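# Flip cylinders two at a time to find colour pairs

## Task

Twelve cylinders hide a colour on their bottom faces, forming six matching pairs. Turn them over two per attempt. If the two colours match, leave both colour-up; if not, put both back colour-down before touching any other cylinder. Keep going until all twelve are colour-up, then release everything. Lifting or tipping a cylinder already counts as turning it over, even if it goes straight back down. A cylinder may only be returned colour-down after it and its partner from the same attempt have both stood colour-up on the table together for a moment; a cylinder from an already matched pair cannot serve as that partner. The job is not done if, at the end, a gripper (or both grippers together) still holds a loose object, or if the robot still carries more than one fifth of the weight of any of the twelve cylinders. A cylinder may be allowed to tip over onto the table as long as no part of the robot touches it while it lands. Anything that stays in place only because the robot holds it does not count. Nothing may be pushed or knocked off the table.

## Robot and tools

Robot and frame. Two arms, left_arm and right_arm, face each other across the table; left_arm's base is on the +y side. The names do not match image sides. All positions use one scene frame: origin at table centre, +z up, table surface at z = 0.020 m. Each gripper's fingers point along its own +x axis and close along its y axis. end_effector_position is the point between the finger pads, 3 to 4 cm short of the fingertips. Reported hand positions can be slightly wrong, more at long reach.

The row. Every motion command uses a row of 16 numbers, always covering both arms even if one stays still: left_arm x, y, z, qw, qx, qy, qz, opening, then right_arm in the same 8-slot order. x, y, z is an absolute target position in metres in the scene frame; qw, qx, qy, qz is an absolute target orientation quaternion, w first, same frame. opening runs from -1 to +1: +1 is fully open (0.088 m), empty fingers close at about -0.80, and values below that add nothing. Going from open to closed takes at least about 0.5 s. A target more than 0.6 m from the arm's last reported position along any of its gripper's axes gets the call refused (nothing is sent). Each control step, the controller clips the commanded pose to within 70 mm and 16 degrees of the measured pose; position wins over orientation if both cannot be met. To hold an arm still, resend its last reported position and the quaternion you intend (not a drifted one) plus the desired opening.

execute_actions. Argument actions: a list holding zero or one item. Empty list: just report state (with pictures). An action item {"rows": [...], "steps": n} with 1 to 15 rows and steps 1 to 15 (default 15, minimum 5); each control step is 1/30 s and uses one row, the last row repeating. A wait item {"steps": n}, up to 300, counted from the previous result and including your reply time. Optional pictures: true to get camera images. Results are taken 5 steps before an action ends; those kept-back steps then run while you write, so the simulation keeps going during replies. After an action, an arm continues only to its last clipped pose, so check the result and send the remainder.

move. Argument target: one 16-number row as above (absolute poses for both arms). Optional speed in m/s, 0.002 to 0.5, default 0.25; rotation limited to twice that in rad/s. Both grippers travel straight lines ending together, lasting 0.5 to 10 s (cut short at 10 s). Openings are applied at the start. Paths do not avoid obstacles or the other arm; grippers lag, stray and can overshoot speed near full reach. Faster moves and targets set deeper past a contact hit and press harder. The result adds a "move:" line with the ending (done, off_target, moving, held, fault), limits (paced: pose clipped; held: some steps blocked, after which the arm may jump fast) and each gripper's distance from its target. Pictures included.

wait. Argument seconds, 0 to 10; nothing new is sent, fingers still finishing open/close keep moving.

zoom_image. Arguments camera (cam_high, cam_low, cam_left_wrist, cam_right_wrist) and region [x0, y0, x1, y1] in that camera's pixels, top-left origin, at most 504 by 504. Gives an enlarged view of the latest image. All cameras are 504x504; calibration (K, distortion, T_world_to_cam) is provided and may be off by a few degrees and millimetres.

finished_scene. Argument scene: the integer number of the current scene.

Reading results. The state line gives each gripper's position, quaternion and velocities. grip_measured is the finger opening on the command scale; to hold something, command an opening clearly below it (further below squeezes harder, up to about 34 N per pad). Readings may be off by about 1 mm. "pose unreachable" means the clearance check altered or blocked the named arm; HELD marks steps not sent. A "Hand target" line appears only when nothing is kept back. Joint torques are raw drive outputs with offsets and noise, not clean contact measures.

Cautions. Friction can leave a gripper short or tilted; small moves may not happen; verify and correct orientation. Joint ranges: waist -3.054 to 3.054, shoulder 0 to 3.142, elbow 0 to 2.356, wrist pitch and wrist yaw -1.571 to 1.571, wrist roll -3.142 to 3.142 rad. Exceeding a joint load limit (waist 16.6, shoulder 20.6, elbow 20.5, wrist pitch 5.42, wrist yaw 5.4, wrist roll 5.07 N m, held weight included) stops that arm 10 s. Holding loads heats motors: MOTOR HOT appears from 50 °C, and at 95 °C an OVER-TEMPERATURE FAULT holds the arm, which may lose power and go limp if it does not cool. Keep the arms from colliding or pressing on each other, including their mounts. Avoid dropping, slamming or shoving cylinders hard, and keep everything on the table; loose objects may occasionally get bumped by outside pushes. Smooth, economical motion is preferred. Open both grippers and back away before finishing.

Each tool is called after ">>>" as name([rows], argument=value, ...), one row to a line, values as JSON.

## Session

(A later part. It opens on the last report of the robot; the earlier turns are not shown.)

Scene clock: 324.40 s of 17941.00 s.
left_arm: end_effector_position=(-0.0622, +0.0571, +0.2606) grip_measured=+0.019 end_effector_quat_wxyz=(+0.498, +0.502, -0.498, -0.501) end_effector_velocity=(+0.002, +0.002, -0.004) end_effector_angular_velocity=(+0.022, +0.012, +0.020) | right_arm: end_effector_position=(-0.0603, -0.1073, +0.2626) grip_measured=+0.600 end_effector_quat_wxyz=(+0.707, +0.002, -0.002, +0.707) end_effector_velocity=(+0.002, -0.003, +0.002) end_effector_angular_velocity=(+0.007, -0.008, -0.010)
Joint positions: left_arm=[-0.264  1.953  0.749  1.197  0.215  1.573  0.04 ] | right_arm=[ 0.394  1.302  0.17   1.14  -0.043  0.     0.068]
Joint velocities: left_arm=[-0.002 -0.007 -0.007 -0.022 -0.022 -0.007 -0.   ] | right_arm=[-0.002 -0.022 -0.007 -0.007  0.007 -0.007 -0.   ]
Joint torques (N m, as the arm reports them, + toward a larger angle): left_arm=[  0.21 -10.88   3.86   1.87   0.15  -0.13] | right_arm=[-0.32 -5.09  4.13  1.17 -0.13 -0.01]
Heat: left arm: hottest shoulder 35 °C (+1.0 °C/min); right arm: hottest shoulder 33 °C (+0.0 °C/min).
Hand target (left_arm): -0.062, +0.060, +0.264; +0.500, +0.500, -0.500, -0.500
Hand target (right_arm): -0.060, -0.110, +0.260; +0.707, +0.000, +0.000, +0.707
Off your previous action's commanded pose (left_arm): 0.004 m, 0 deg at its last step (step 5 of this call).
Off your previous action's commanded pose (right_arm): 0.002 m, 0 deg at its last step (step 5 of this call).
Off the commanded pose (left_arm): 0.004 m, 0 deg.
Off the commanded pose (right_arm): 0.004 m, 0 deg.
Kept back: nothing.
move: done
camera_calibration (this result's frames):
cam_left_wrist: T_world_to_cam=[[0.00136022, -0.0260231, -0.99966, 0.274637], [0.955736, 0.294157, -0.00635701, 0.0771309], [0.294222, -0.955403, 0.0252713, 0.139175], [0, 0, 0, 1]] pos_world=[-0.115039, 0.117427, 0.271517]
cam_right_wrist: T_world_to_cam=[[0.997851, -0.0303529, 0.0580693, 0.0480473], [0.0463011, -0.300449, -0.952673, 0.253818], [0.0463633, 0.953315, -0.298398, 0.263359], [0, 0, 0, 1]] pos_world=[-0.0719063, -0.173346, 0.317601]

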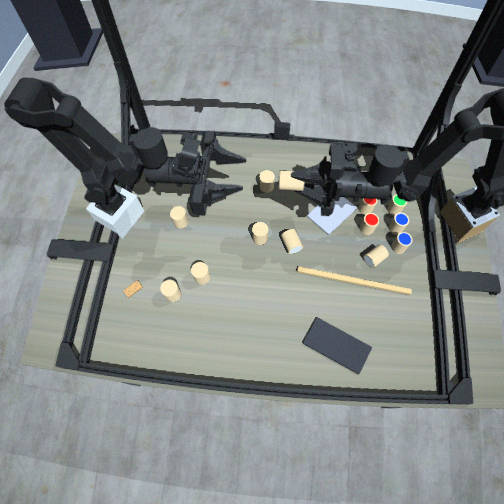

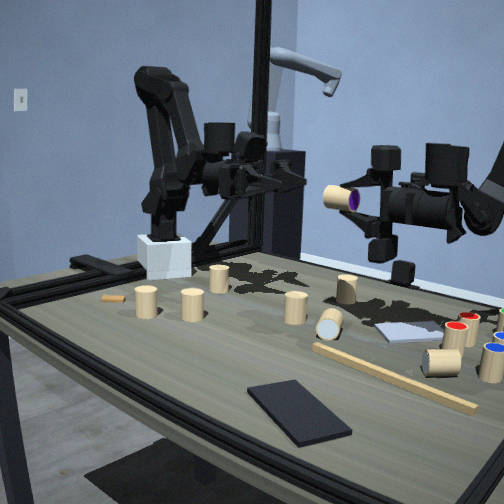

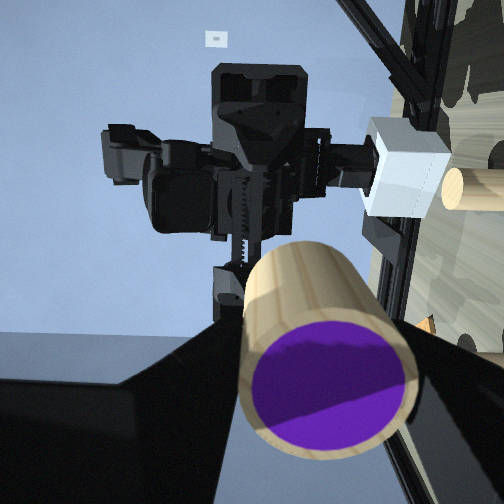

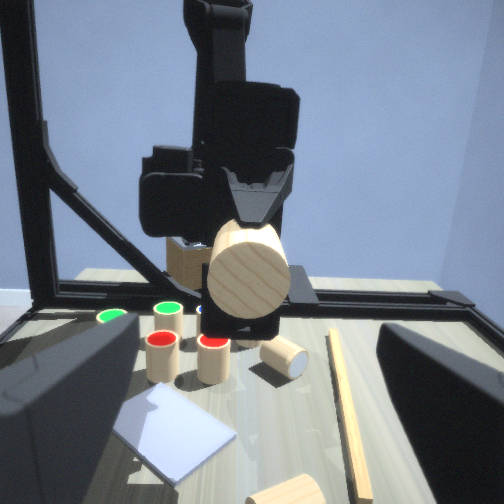

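>>> move(target=[-0.245,0.205,0.15,0,0.707,0,-0.707,-0.4,0.087,-0.17,0.14,0.5,-0.5,0.5,0.5,0.6], speed=0.4)

>>> move(target=[-0.245,0.205,0.079,0,0.707,0,-0.707,-0.4,0.087,-0.17,0.072,0.5,-0.5,0.5,0.5,0.6], speed=0.12)

>>> execute_actions([
  {"rows":[[-0.245,0.205,0.079,0,0.707,0,-0.707,0.5,0.087,-0.17,0.072,0.5,-0.5,0.5,0.5,-0.4]]},
])

>>> move(target=[-0.245,0.205,0.16,0,0.707,0,-0.707,0.5,0.087,-0.17,0.16,0.5,-0.5,0.5,0.5,-0.4])

>>> move(target=[-0.062,0.1,0.264,0.5,0.5,-0.5,-0.5,0.6,-0.06,-0.04,0.26,0.707,0,0,0.707,-0.4], speed=0.4)

>>> move(target=[-0.062,0.016,0.265,0.5,0.5,-0.5,-0.5,0.6,-0.06,-0.04,0.26,0.707,0,0,0.707,-0.4], speed=0.15)

>>> execute_actions([
  {"rows":[[-0.062,0.016,0.265,0.5,0.5,-0.5,-0.5,-0.4,-0.06,-0.04,0.26,0.707,0,0,0.707,-0.4]]},
])

>>> execute_actions([
  {"rows":[[-0.062,0.016,0.265,0.5,0.5,-0.5,-0.5,-0.4,-0.06,-0.04,0.26,0.707,0,0,0.707,0.6]]},
])

>>> move(target=[-0.062,0.06,0.264,0.5,0.5,-0.5,-0.5,-0.4,-0.06,-0.11,0.26,0.707,0,0,0.707,0.6])

>>> move(target=[-0.01,0.16,0.14,0,0.707,0,-0.707,-0.4,-0.06,-0.15,0.26,0.707,0,0,0.707,0.6], speed=0.4)

>>> move(target=[-0.01,0.16,0.077,0,0.707,0,-0.707,-0.4,-0.06,-0.15,0.26,0.707,0,0,0.707,0.6], speed=0.12)

>>> execute_actions([
  {"rows":[[-0.01,0.16,0.077,0,0.707,0,-0.707,0.5,-0.06,-0.15,0.26,0.707,0,0,0.707,0.6]]},
])

>>> move(target=[-0.01,0.16,0.16,0,0.707,0,-0.707,0.5,-0.06,-0.15,0.26,0.707,0,0,0.707,0.6])

>>> move(target=[-0.1,0.28,0.2,0,0.707,0,-0.707,0.6,-0.036,-0.1,0.17,0.5,-0.5,0.5,0.5,0.6], speed=0.4)

>>> move(target=[-0.1,0.28,0.2,0,0.707,0,-0.707,0.6,-0.034,-0.04,0.14,0.5,-0.5,0.5,0.5,0.6])

Scene clock: 327.87 s of 17941.00 s.
left_arm: end_effector_position=(-0.2438, +0.2052, +0.1500) grip_measured=+0.017 end_effector_quat_wxyz=(+0.005, +0.704, +0.001, -0.710) end_effector_velocity=(+0.002, +0.005, -0.001) end_effector_angular_velocity=(+0.032, -0.019, +0.005) | right_arm: end_effector_position=(+0.0839, -0.1711, +0.1423) grip_measured=+0.600 end_effector_quat_wxyz=(+0.498, -0.497, +0.498, +0.507) end_effector_velocity=(-0.001, -0.005, -0.002) end_effector_angular_velocity=(-0.040, +0.015, -0.010)
Joint positions: left_arm=[-0.806  1.925  1.26  -0.898  0.007  1.236  0.04 ] | right_arm=[-0.095  1.767  1.113 -0.913 -0.013 -0.539  0.068]
Joint velocities: left_arm=[-0.002  0.012  0.012 -0.037 -0.007 -0.007 -0.   ] | right_arm=[-0.002  0.017  0.012 -0.037  0.007  0.007  0.   ]
Joint torques (N m, as the arm reports them, + toward a larger angle): left_arm=[-0.18 -7.52  6.17  0.21  0.24 -0.07] | right_arm=[-0.32 -6.89  6.64 -0.1  -0.01 -0.23]
Heat: left arm: hottest shoulder 35 °C (+1.0 °C/min); right arm: hottest elbow 33 °C (+0.0 °C/min).
Hand target (left_arm): -0.246, +0.204, +0.148; +0.002, +0.703, +0.004, -0.711
Hand target (right_arm): +0.086, -0.171, +0.141; +0.495, -0.500, +0.500, +0.505
Off the commanded pose (left_arm): 0.001 m, 1 deg.
Off the commanded pose (right_arm): 0.004 m, 1 deg.
Kept back: nothing.
move: done
camera_calibration (this result's frames):
cam_left_wrist: T_world_to_cam=[[-0.00803678, 0.99922, -0.0386721, -0.188601], [0.958364, 0.0187358, 0.284934, 0.219859], [0.285436, -0.034772, -0.957767, 0.293362], [0, 0, 0, 1]] pos_world=[-0.295957, 0.194535, 0.211033]
cam_right_wrist: T_world_to_cam=[[0.997581, 0.0661896, 0.0212501, -0.0691021], [0.0569275, -0.953257, 0.296748, -0.177038], [0.0398985, -0.294821, -0.954719, 0.161959], [0, 0, 0, 1]] pos_world=[0.0725513, -0.11644, 0.20863]

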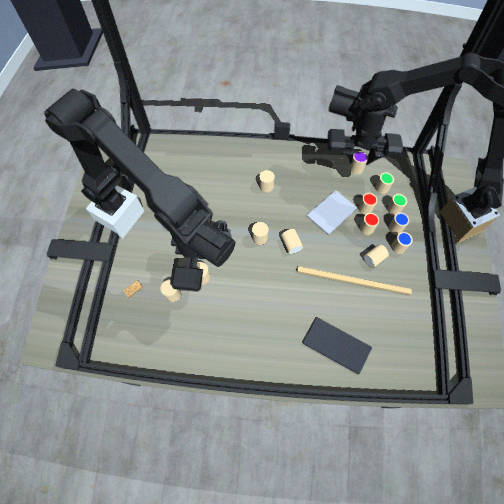

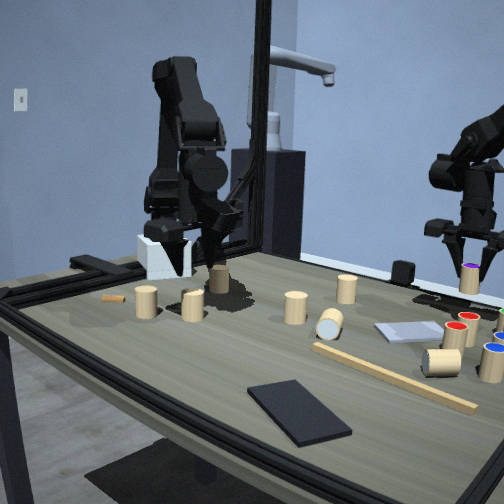

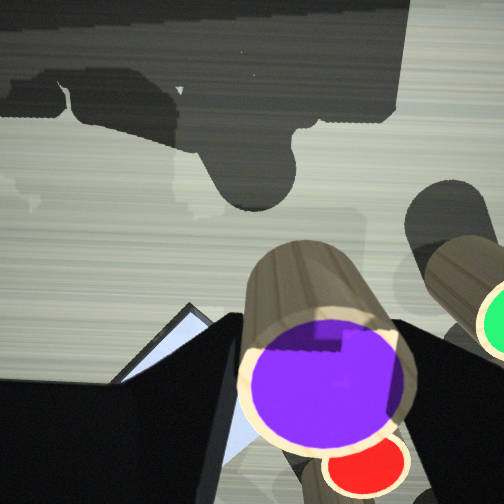

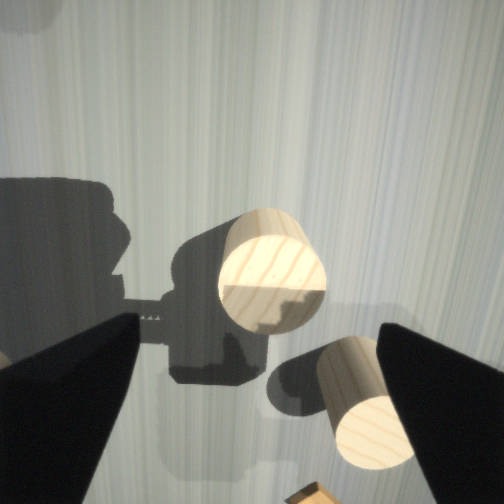

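Scene clock: 328.93 s of 17941.00 s.
left_arm: end_effector_position=(-0.2459, +0.2007, +0.0853) grip_measured=+0.017 end_effector_quat_wxyz=(+0.008, +0.704, -0.004, -0.710) end_effector_velocity=(-0.003, +0.004, -0.001) end_effector_angular_velocity=(+0.014, +0.003, -0.000) | right_arm: end_effector_position=(+0.0881, -0.1672, +0.0777) grip_measured=+0.600 end_effector_quat_wxyz=(+0.504, -0.499, +0.493, +0.504) end_effector_velocity=(+0.001, -0.001, -0.003) end_effector_angular_velocity=(-0.006, -0.005, +0.005)
Joint positions: left_arm=[-0.809  2.06   1.164 -0.655  0.003  1.236  0.04 ] | right_arm=[-0.095  1.907  0.999 -0.646 -0.003 -0.537  0.068]
Joint velocities: left_arm=[-0.007  0.002 -0.002 -0.007  0.007 -0.007 -0.   ] | right_arm=[-0.002  0.007 -0.002  0.007  0.007 -0.007 -0.   ]
Joint torques (N m, as the arm reports them, + toward a larger angle): left_arm=[-0.2  -7.85  3.65  0.59 -0.06  0.07] | right_arm=[-0.03 -7.21  3.6   0.28  0.    0.18]
Heat: left arm: hottest shoulder 35 °C (+1.0 °C/min); right arm: hottest elbow 33 °C (+0.0 °C/min).
Hand target (left_arm): -0.245, +0.205, +0.079; +0.000, +0.707, +0.000, -0.707
Hand target (right_arm): +0.087, -0.171, +0.072; +0.500, -0.500, +0.500, +0.500
Off the commanded pose (left_arm): 0.008 m, 1 deg.
Off the commanded pose (right_arm): 0.006 m, 1 deg.
Kept back: nothing.
move: done
camera_calibration (this result's frames):
cam_left_wrist: T_world_to_cam=[[-0.00503799, 0.998718, -0.0503623, -0.184791], [0.958406, 0.0191942, 0.284761, 0.240273], [0.285362, -0.0468329, -0.957275, 0.234149], [0, 0, 0, 1]] pos_world=[-0.298027, 0.190908, 0.146418]
cam_right_wrist: T_world_to_cam=[[0.997294, 0.0636366, 0.0368032, -0.0737205], [0.0501582, -0.955046, 0.292185, -0.153672], [0.0537424, -0.289549, -0.955653, 0.101039], [0, 0, 0, 1]] pos_world=[0.0757989, -0.112817, 0.144173]

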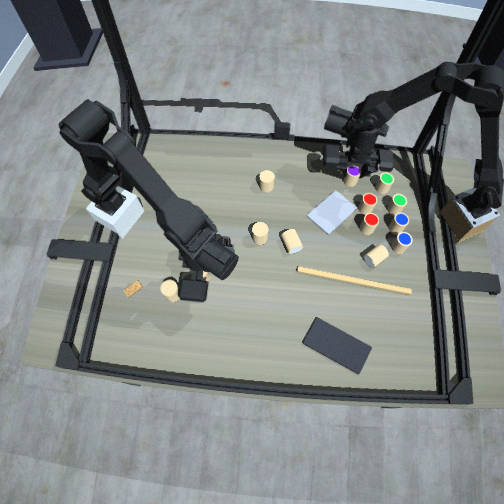

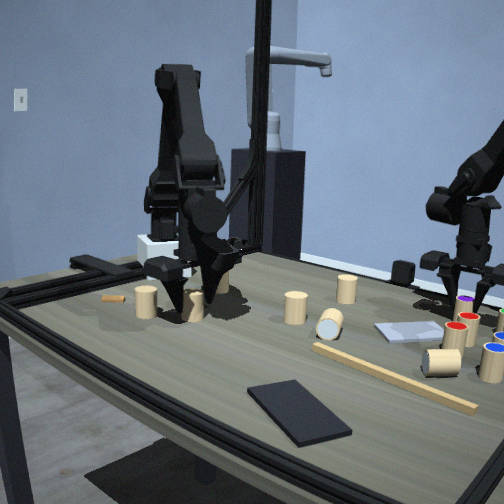

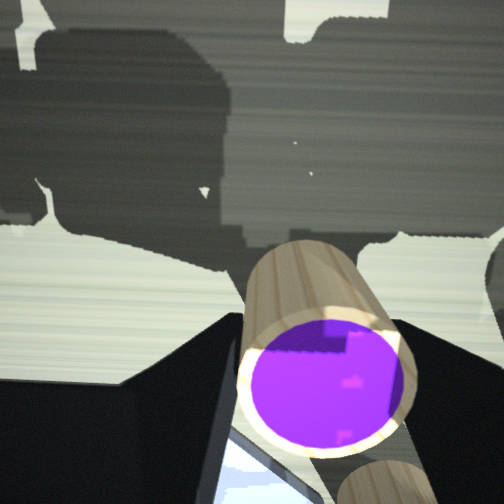

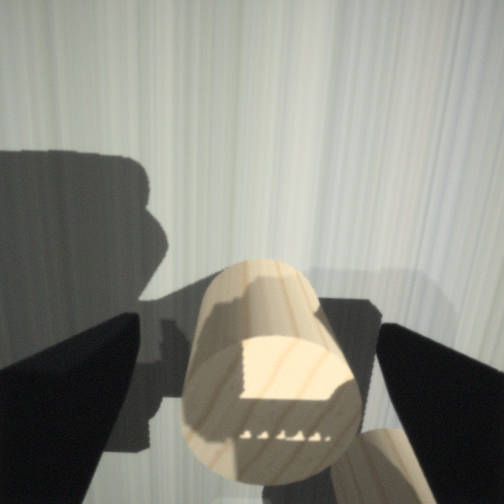

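Scene clock: 329.27 s of 17941.00 s.
left_arm: end_effector_position=(-0.2460, +0.2007, +0.0851) grip_measured=+0.447 end_effector_quat_wxyz=(+0.008, +0.704, -0.004, -0.710) end_effector_velocity=(+0.004, -0.002, +0.000) end_effector_angular_velocity=(-0.014, -0.018, +0.025) | right_arm: end_effector_position=(+0.0883, -0.1672, +0.0767) grip_measured=+0.022 end_effector_quat_wxyz=(+0.504, -0.499, +0.493, +0.503) end_effector_velocity=(-0.003, -0.001, +0.000) end_effector_angular_velocity=(-0.003, +0.010, +0.010)
Joint positions: left_arm=[-0.809  2.061  1.164 -0.654  0.003  1.236  0.061] | right_arm=[-0.095  1.91   0.999 -0.643 -0.001 -0.536  0.04 ]
Joint velocities: left_arm=[ 0.002 -0.002 -0.002  0.007 -0.022 -0.022  0.022] | right_arm=[ 0.002 -0.002 -0.002 -0.007 -0.007 -0.007 -0.   ]
Joint torques (N m, as the arm reports them, + toward a larger angle): left_arm=[ 0.09 -7.78  3.61  0.48 -0.1   0.09] | right_arm=[-0.06 -7.28  3.97  0.25 -0.05  0.16]
Heat: left arm: hottest shoulder 35 °C (+1.0 °C/min); right arm: hottest elbow 33 °C (+0.0 °C/min).
Steps of this call (steps 1 to 10: the first 10 steps of this action). Readings (end_effector_position):
1: left_arm (-0.2459, +0.2006, +0.0852) | right_arm (+0.0881, -0.1671, +0.0776)
2: left_arm (-0.2459, +0.2006, +0.0852) | right_arm (+0.0881, -0.1671, +0.0774)
4: left_arm (-0.2458, +0.2007, +0.0851) | right_arm (+0.0880, -0.1673, +0.0771)
8: left_arm (-0.2460, +0.2007, +0.0851) | right_arm (+0.0883, -0.1672, +0.0767)
10: the state above

Scene clock: 330.60 s of 17941.00 s.
left_arm: end_effector_position=(-0.2434, +0.2083, +0.1539) grip_measured=+0.500 end_effector_quat_wxyz=(-0.005, +0.708, +0.008, -0.706) end_effector_velocity=(+0.003, +0.005, +0.003) end_effector_angular_velocity=(+0.018, -0.029, -0.015) | right_arm: end_effector_position=(+0.0859, -0.1713, +0.1544) grip_measured=+0.022 end_effector_quat_wxyz=(+0.493, -0.502, +0.504, +0.500) end_effector_velocity=(-0.001, +0.002, +0.002) end_effector_angular_velocity=(+0.006, +0.005, +0.024)
Joint positions: left_arm=[-0.809  1.929  1.282 -0.943  0.003  1.236  0.063] | right_arm=[-0.095  1.767  1.165 -0.984 -0.001 -0.536  0.04 ]
Joint velocities: left_arm=[-0.007 -0.002  0.007 -0.037 -0.022  0.007 -0.   ] | right_arm=[ 0.002 -0.002  0.007 -0.007 -0.007 -0.022  0.   ]
Joint torques (N m, as the arm reports them, + toward a larger angle): left_arm=[ -0.24 -10.58   6.24   0.12  -0.04   0.09] | right_arm=[-0.06 -9.79  6.81 -0.12 -0.04  0.16]
Heat: left arm: hottest shoulder 35 °C (+1.0 °C/min); right arm: hottest shoulder 33 °C (+0.0 °C/min).
Hand target (left_arm): -0.245, +0.205, +0.160; +0.000, +0.707, +0.000, -0.707
Hand target (right_arm): +0.087, -0.169, +0.160; +0.500, -0.500, +0.500, +0.500
Off your previous action's commanded pose (left_arm): 0.008 m, 1 deg at its last step (step 5 of this call).
Off your previous action's commanded pose (right_arm): 0.006 m, 1 deg at its last step (step 5 of this call).
Off the commanded pose (left_arm): 0.007 m, 1 deg.
Off the commanded pose (right_arm): 0.006 m, 1 deg.
Kept back: nothing.
move: done
camera_calibration (this result's frames):
cam_left_wrist: T_world_to_cam=[[-0.00425927, 0.999883, -0.0147044, -0.194444], [0.954858, 0.00843436, 0.296943, 0.217758], [0.297032, -0.0127759, -0.954782, 0.294785], [0, 0, 0, 1]] pos_world=[-0.296317, 0.19635, 0.213935]
cam_right_wrist: T_world_to_cam=[[0.997743, 0.0640636, 0.0201149, -0.071539], [0.0543471, -0.946393, 0.318414, -0.182804], [0.0394353, -0.316602, -0.947738, 0.168612], [0, 0, 0, 1]] pos_world=[0.0746631, -0.115038, 0.219447]

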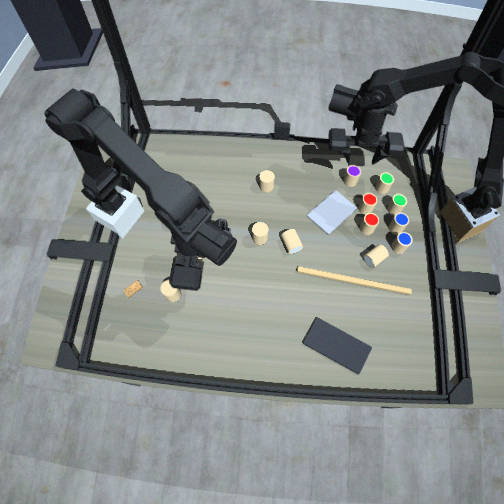

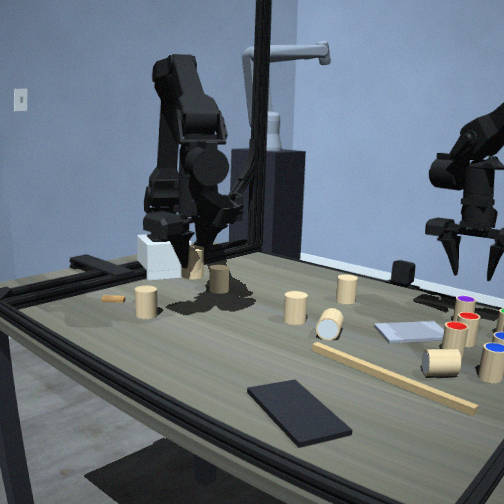

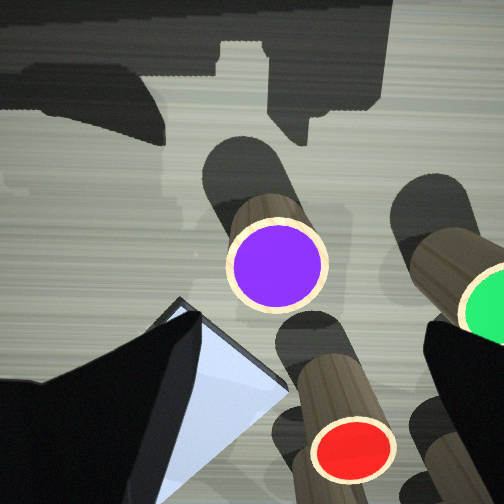

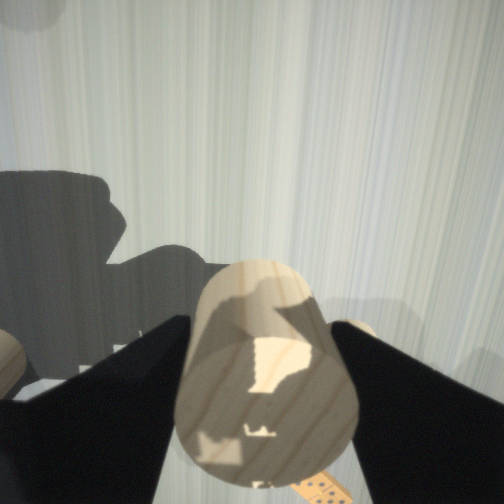

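Scene clock: 333.27 s of 17941.00 s.
left_arm: end_effector_position=(-0.0620, +0.1020, +0.2694) grip_measured=+0.600 end_effector_quat_wxyz=(+0.496, +0.500, -0.508, -0.496) end_effector_velocity=(-0.000, +0.000, -0.000) end_effector_angular_velocity=(-0.002, +0.007, +0.005) | right_arm: end_effector_position=(-0.0584, -0.0385, +0.2641) grip_measured=+0.022 end_effector_quat_wxyz=(+0.711, -0.002, -0.009, +0.703) end_effector_velocity=(+0.002, +0.000, -0.001) end_effector_angular_velocity=(+0.007, -0.007, -0.010)
Joint positions: left_arm=[-0.225  1.816  0.569  1.255  0.263  1.584  0.068] | right_arm=[ 0.404  1.608  0.42   1.198 -0.022 -0.016  0.04 ]
Joint velocities: left_arm=[-0.002  0.002 -0.002  0.007 -0.007 -0.007 -0.   ] | right_arm=[-0.002  0.012 -0.002  0.022  0.007 -0.007 -0.   ]
Joint torques (N m, as the arm reports them, + toward a larger angle): left_arm=[ 0.39 -6.04  4.68  1.84  0.16 -0.11] | right_arm=[ 0.26 -5.61  4.11  1.64  0.04  0.19]
Heat: left arm: hottest shoulder 35 °C (+1.0 °C/min); right arm: hottest shoulder 33 °C (+0.0 °C/min).
Hand target (left_arm): -0.061, +0.101, +0.266; +0.496, +0.500, -0.505, -0.499
Hand target (right_arm): -0.059, -0.040, +0.259; +0.711, -0.004, -0.004, +0.703
Off the commanded pose (left_arm): 0.006 m, 1 deg.
Off the commanded pose (right_arm): 0.005 m, 1 deg.
Kept back: nothing.
move: done
camera_calibration (this result's frames):
cam_left_wrist: T_world_to_cam=[[0.0154944, -0.0417001, -0.99901, 0.286886], [0.958303, 0.285738, 0.00293595, 0.0622314], [0.285332, -0.9574, 0.0443886, 0.176354], [0, 0, 0, 1]] pos_world=[-0.114401, 0.163022, 0.278591]
cam_right_wrist: T_world_to_cam=[[0.996369, -0.0409596, 0.0746417, 0.0432185], [0.0591113, -0.298172, -0.95268, 0.276667], [0.0612775, 0.953633, -0.294668, 0.197988], [0, 0, 0, 1]] pos_world=[-0.071548, -0.104544, 0.31869]

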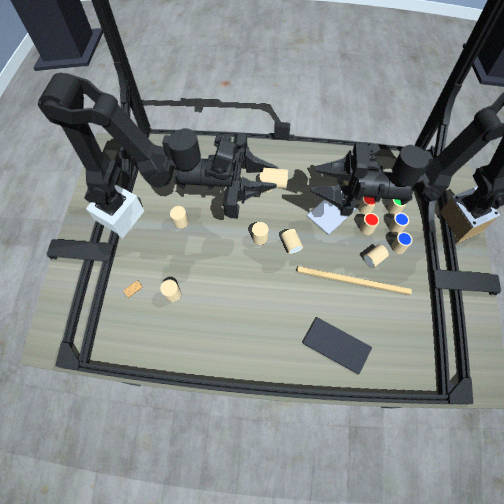

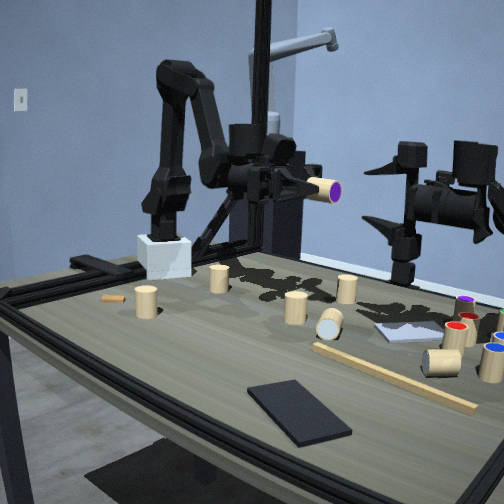

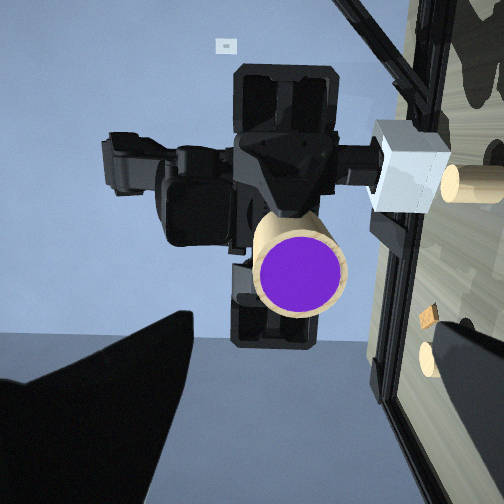

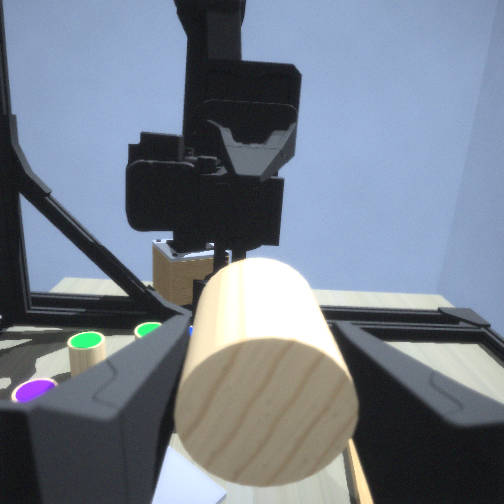

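Scene clock: 334.40 s of 17941.00 s.
left_arm: end_effector_position=(-0.0616, +0.0194, +0.2692) grip_measured=+0.600 end_effector_quat_wxyz=(+0.501, +0.499, -0.503, -0.497) end_effector_velocity=(+0.005, -0.001, +0.002) end_effector_angular_velocity=(-0.002, +0.007, +0.034) | right_arm: end_effector_position=(-0.0595, -0.0386, +0.2640) grip_measured=+0.022 end_effector_quat_wxyz=(+0.708, +0.002, -0.005, +0.706) end_effector_velocity=(-0.000, -0.001, -0.002) end_effector_angular_velocity=(-0.007, -0.007, +0.005)
Joint positions: left_arm=[-0.284  2.032  0.918  1.123  0.195  1.573  0.068] | right_arm=[ 0.404  1.608  0.42   1.198 -0.03  -0.005  0.04 ]
Joint velocities: left_arm=[-0.002 -0.002  0.007 -0.007 -0.037 -0.007 -0.   ] | right_arm=[-0.002 -0.002 -0.002 -0.007 -0.007 -0.007  0.   ]
Joint torques (N m, as the arm reports them, + toward a larger angle): left_arm=[ 0.   -8.25  6.02  1.49 -0.09 -0.16] | right_arm=[-0.02 -6.2   4.06  1.54 -0.12  0.19]
Heat: left arm: hottest shoulder 35 °C (+1.0 °C/min); right arm: hottest shoulder 33 °C (+0.0 °C/min).
Hand target (left_arm): -0.062, +0.016, +0.265; +0.500, +0.500, -0.500, -0.500
Hand target (right_arm): -0.060, -0.040, +0.260; +0.707, +0.000, -0.000, +0.707
Off the commanded pose (left_arm): 0.005 m, 1 deg.
Off the commanded pose (right_arm): 0.004 m, 1 deg.
Kept back: nothing.
move: done
camera_calibration (this result's frames):
cam_left_wrist: T_world_to_cam=[[0.00452689, -0.041328, -0.999135, 0.282598], [0.955871, 0.293684, -0.00781702, 0.0881157], [0.293753, -0.955009, 0.0408337, 0.0985187], [0, 0, 0, 1]] pos_world=[-0.114447, 0.0798872, 0.279019]
cam_right_wrist: T_world_to_cam=[[0.997416, -0.0332497, 0.0636866, 0.0476181], [0.0509467, -0.297679, -0.953306, 0.276358], [0.0506553, 0.954087, -0.295216, 0.197639], [0, 0, 0, 1]] pos_world=[-0.071586, -0.104716, 0.318767]

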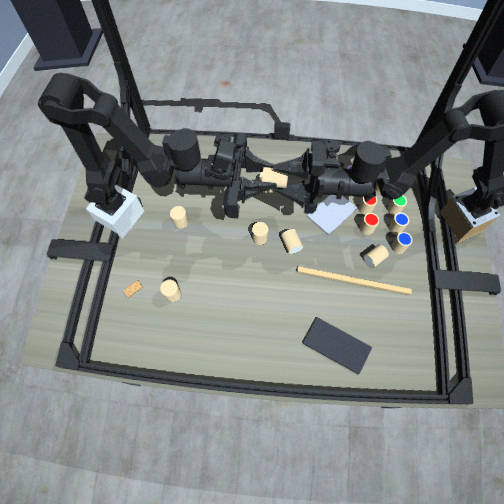

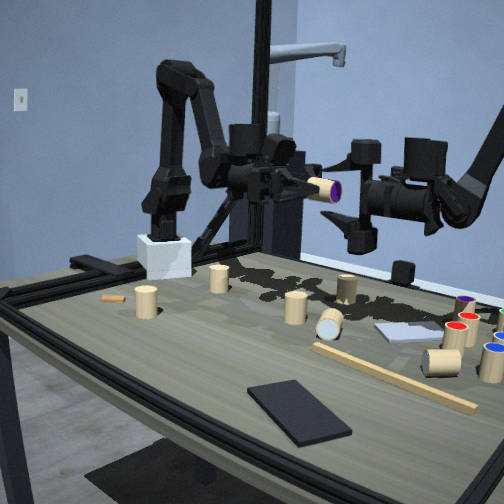

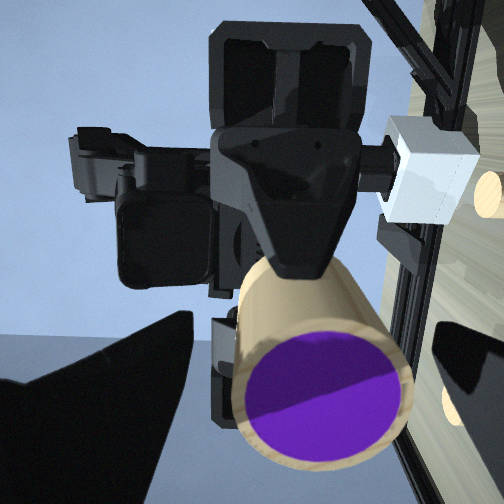

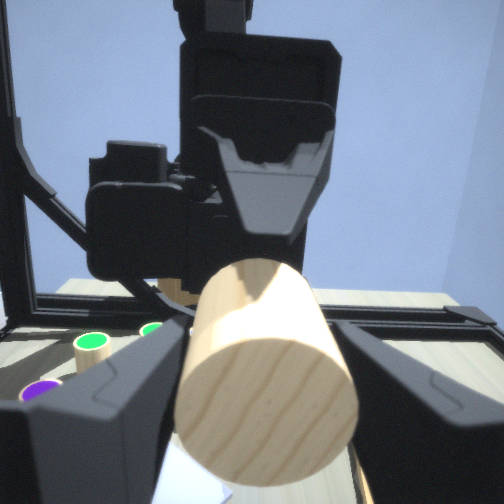

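Scene clock: 334.73 s of 17941.00 s.
left_arm: end_effector_position=(-0.0616, +0.0187, +0.2696) grip_measured=+0.020 end_effector_quat_wxyz=(+0.501, +0.499, -0.503, -0.497) end_effector_velocity=(+0.002, -0.001, +0.001) end_effector_angular_velocity=(+0.002, +0.008, +0.019) | right_arm: end_effector_position=(-0.0596, -0.0390, +0.2634) grip_measured=+0.022 end_effector_quat_wxyz=(+0.708, +0.001, -0.005, +0.706) end_effector_velocity=(-0.000, -0.001, +0.003) end_effector_angular_velocity=(+0.012, -0.008, +0.005)
Joint positions: left_arm=[-0.284  2.033  0.921  1.12   0.195  1.573  0.04 ] | right_arm=[ 0.404  1.608  0.418  1.199 -0.03  -0.005  0.04 ]
Joint velocities: left_arm=[-0.002 -0.002  0.002 -0.007 -0.022 -0.007 -0.   ] | right_arm=[-0.002 -0.007 -0.002  0.007 -0.007 -0.007 -0.001]
Joint torques (N m, as the arm reports them, + toward a larger angle): left_arm=[-0.25 -8.05  5.93  1.58 -0.09 -0.16] | right_arm=[-0.03 -6.15  4.29  1.49 -0.1   0.17]
Heat: left arm: hottest shoulder 35 °C (+1.0 °C/min); right arm: hottest shoulder 33 °C (+0.0 °C/min).
Steps of this call (steps 1 to 10: the first 10 steps of this action). Readings (end_effector_position):
1: left_arm (-0.0616, +0.0193, +0.2692) | right_arm (-0.0595, -0.0386, +0.2639)
2: left_arm (-0.0616, +0.0192, +0.2692) | right_arm (-0.0595, -0.0386, +0.2639)
4: left_arm (-0.0616, +0.0191, +0.2691) | right_arm (-0.0595, -0.0386, +0.2639)
8: left_arm (-0.0616, +0.0187, +0.2696) | right_arm (-0.0596, -0.0390, +0.2634)
10: the state above

Scene clock: 335.23 s of 17941.00 s.
left_arm: end_effector_position=(-0.0617, +0.0185, +0.2682) grip_measured=+0.020 end_effector_quat_wxyz=(+0.501, +0.500, -0.502, -0.498) end_effector_velocity=(+0.002, +0.000, -0.010) end_effector_angular_velocity=(+0.041, +0.001, +0.010) | right_arm: end_effector_position=(-0.0597, -0.0390, +0.2632) grip_measured=+0.546 end_effector_quat_wxyz=(+0.708, +0.001, -0.005, +0.707) end_effector_velocity=(-0.000, -0.002, -0.003) end_effector_angular_velocity=(-0.012, -0.007, +0.005)
Joint positions: left_arm=[-0.285  2.035  0.921  1.119  0.194  1.573  0.04 ] | right_arm=[ 0.404  1.609  0.418  1.199 -0.031 -0.005  0.066]
Joint velocities: left_arm=[ 0.002  0.002 -0.002 -0.037 -0.007  0.007 -0.   ] | right_arm=[-0.002 -0.002 -0.007 -0.007 -0.007 -0.007  0.016]
Joint torques (N m, as the arm reports them, + toward a larger angle): left_arm=[-0.08 -8.3   6.07  1.6  -0.04 -0.11] | right_arm=[-0.01 -6.15  4.33  1.48 -0.09  0.17]
Heat: left arm: hottest shoulder 35 °C (+1.0 °C/min); right arm: hottest shoulder 33 °C (+0.0 °C/min).
Off your previous action's commanded pose (left_arm): 0.005 m, 1 deg at its last step (step 5 of this call).
Off your previous action's commanded pose (right_arm): 0.003 m, 1 deg at its last step (step 5 of this call).
Steps of this call (steps 1 to 5: the last 5 steps of your previous action; steps 6 to 15: the first 10 steps of this action). Readings (end_effector_position):
6: left_arm (-0.0617, +0.0186, +0.2696) | right_arm (-0.0597, -0.0390, +0.2632)
7: left_arm (-0.0617, +0.0186, +0.2696) | right_arm (-0.0597, -0.0390, +0.2632)
9: left_arm (-0.0617, +0.0186, +0.2696) | right_arm (-0.0597, -0.0390, +0.2634)
13: left_arm (-0.0617, +0.0185, +0.2682) | right_arm (-0.0598, -0.0390, +0.2632)
15: the state above

Scene clock: 336.60 s of 17941.00 s.
left_arm: end_effector_position=(-0.0624, +0.0569, +0.2610) grip_measured=+0.018 end_effector_quat_wxyz=(+0.498, +0.502, -0.499, -0.501) end_effector_velocity=(-0.000, +0.002, +0.002) end_effector_angular_velocity=(-0.007, +0.006, -0.005) | right_arm: end_effector_position=(-0.0603, -0.1074, +0.2627) grip_measured=+0.600 end_effector_quat_wxyz=(+0.707, +0.001, -0.004, +0.707) end_effector_velocity=(+0.001, -0.003, -0.003) end_effector_angular_velocity=(-0.017, -0.007, -0.000)
Joint positions: left_arm=[-0.264  1.953  0.75   1.197  0.215  1.573  0.04 ] | right_arm=[ 0.393  1.302  0.17   1.14  -0.043 -0.005  0.068]
Joint velocities: left_arm=[ 0.002 -0.007 -0.007  0.007  0.007 -0.007 -0.001] | right_arm=[-0.007 -0.027 -0.007 -0.037 -0.007 -0.007  0.   ]
Joint torques (N m, as the arm reports them, + toward a larger angle): left_arm=[  0.04 -10.55   3.69   1.85   0.2   -0.16] | right_arm=[-0.31 -5.06  4.18  1.18 -0.12  0.18]
Heat: left arm: hottest shoulder 36 °C (+2.0 °C/min); right arm: hottest elbow 33 °C (+0.0 °C/min).
Hand target (left_arm): -0.062, +0.060, +0.264; +0.500, +0.500, -0.500, -0.500
Hand target (right_arm): -0.060, -0.110, +0.260; +0.707, +0.000, -0.000, +0.707
Off your previous action's commanded pose (left_arm): 0.004 m, 0 deg at its last step (step 5 of this call).
Off your previous action's commanded pose (right_arm): 0.003 m, 1 deg at its last step (step 5 of this call).
Off the commanded pose (left_arm): 0.004 m, 0 deg.
Off the commanded pose (right_arm): 0.004 m, 0 deg.
Kept back: nothing.
move: done
camera_calibration (this result's frames):
cam_left_wrist: T_world_to_cam=[[0.00121325, -0.0271412, -0.999631, 0.275034], [0.955847, 0.293787, -0.00681658, 0.0774746], [0.293864, -0.955485, 0.0262993, 0.138749], [0, 0, 0, 1]] pos_world=[-0.115161, 0.117276, 0.271812]
cam_right_wrist: T_world_to_cam=[[0.997549, -0.0304108, 0.0630244, 0.0466476], [0.0510328, -0.300088, -0.952545, 0.254209], [0.0478806, 0.953427, -0.297801, 0.263361], [0, 0, 0, 1]] pos_world=[-0.0721162, -0.173392, 0.317635]

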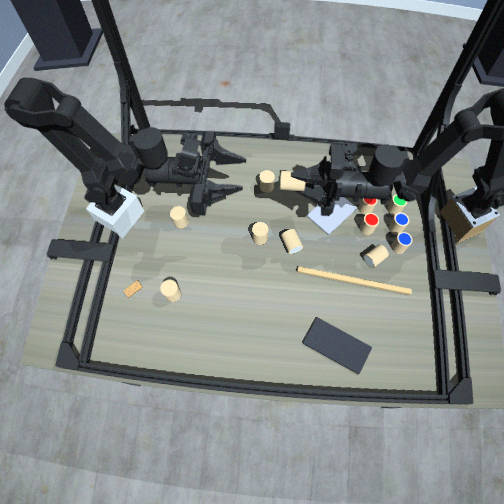

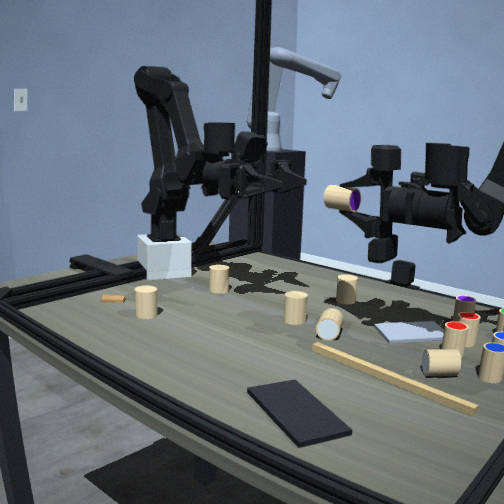

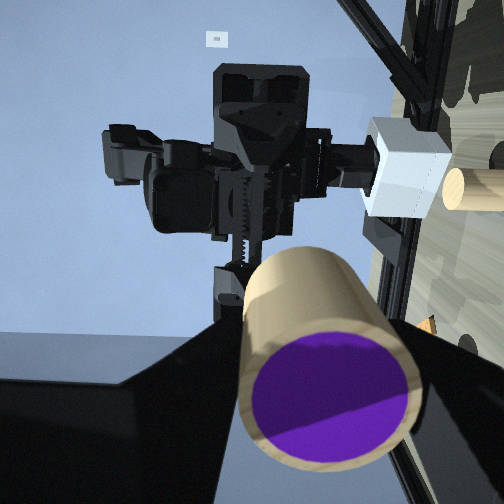

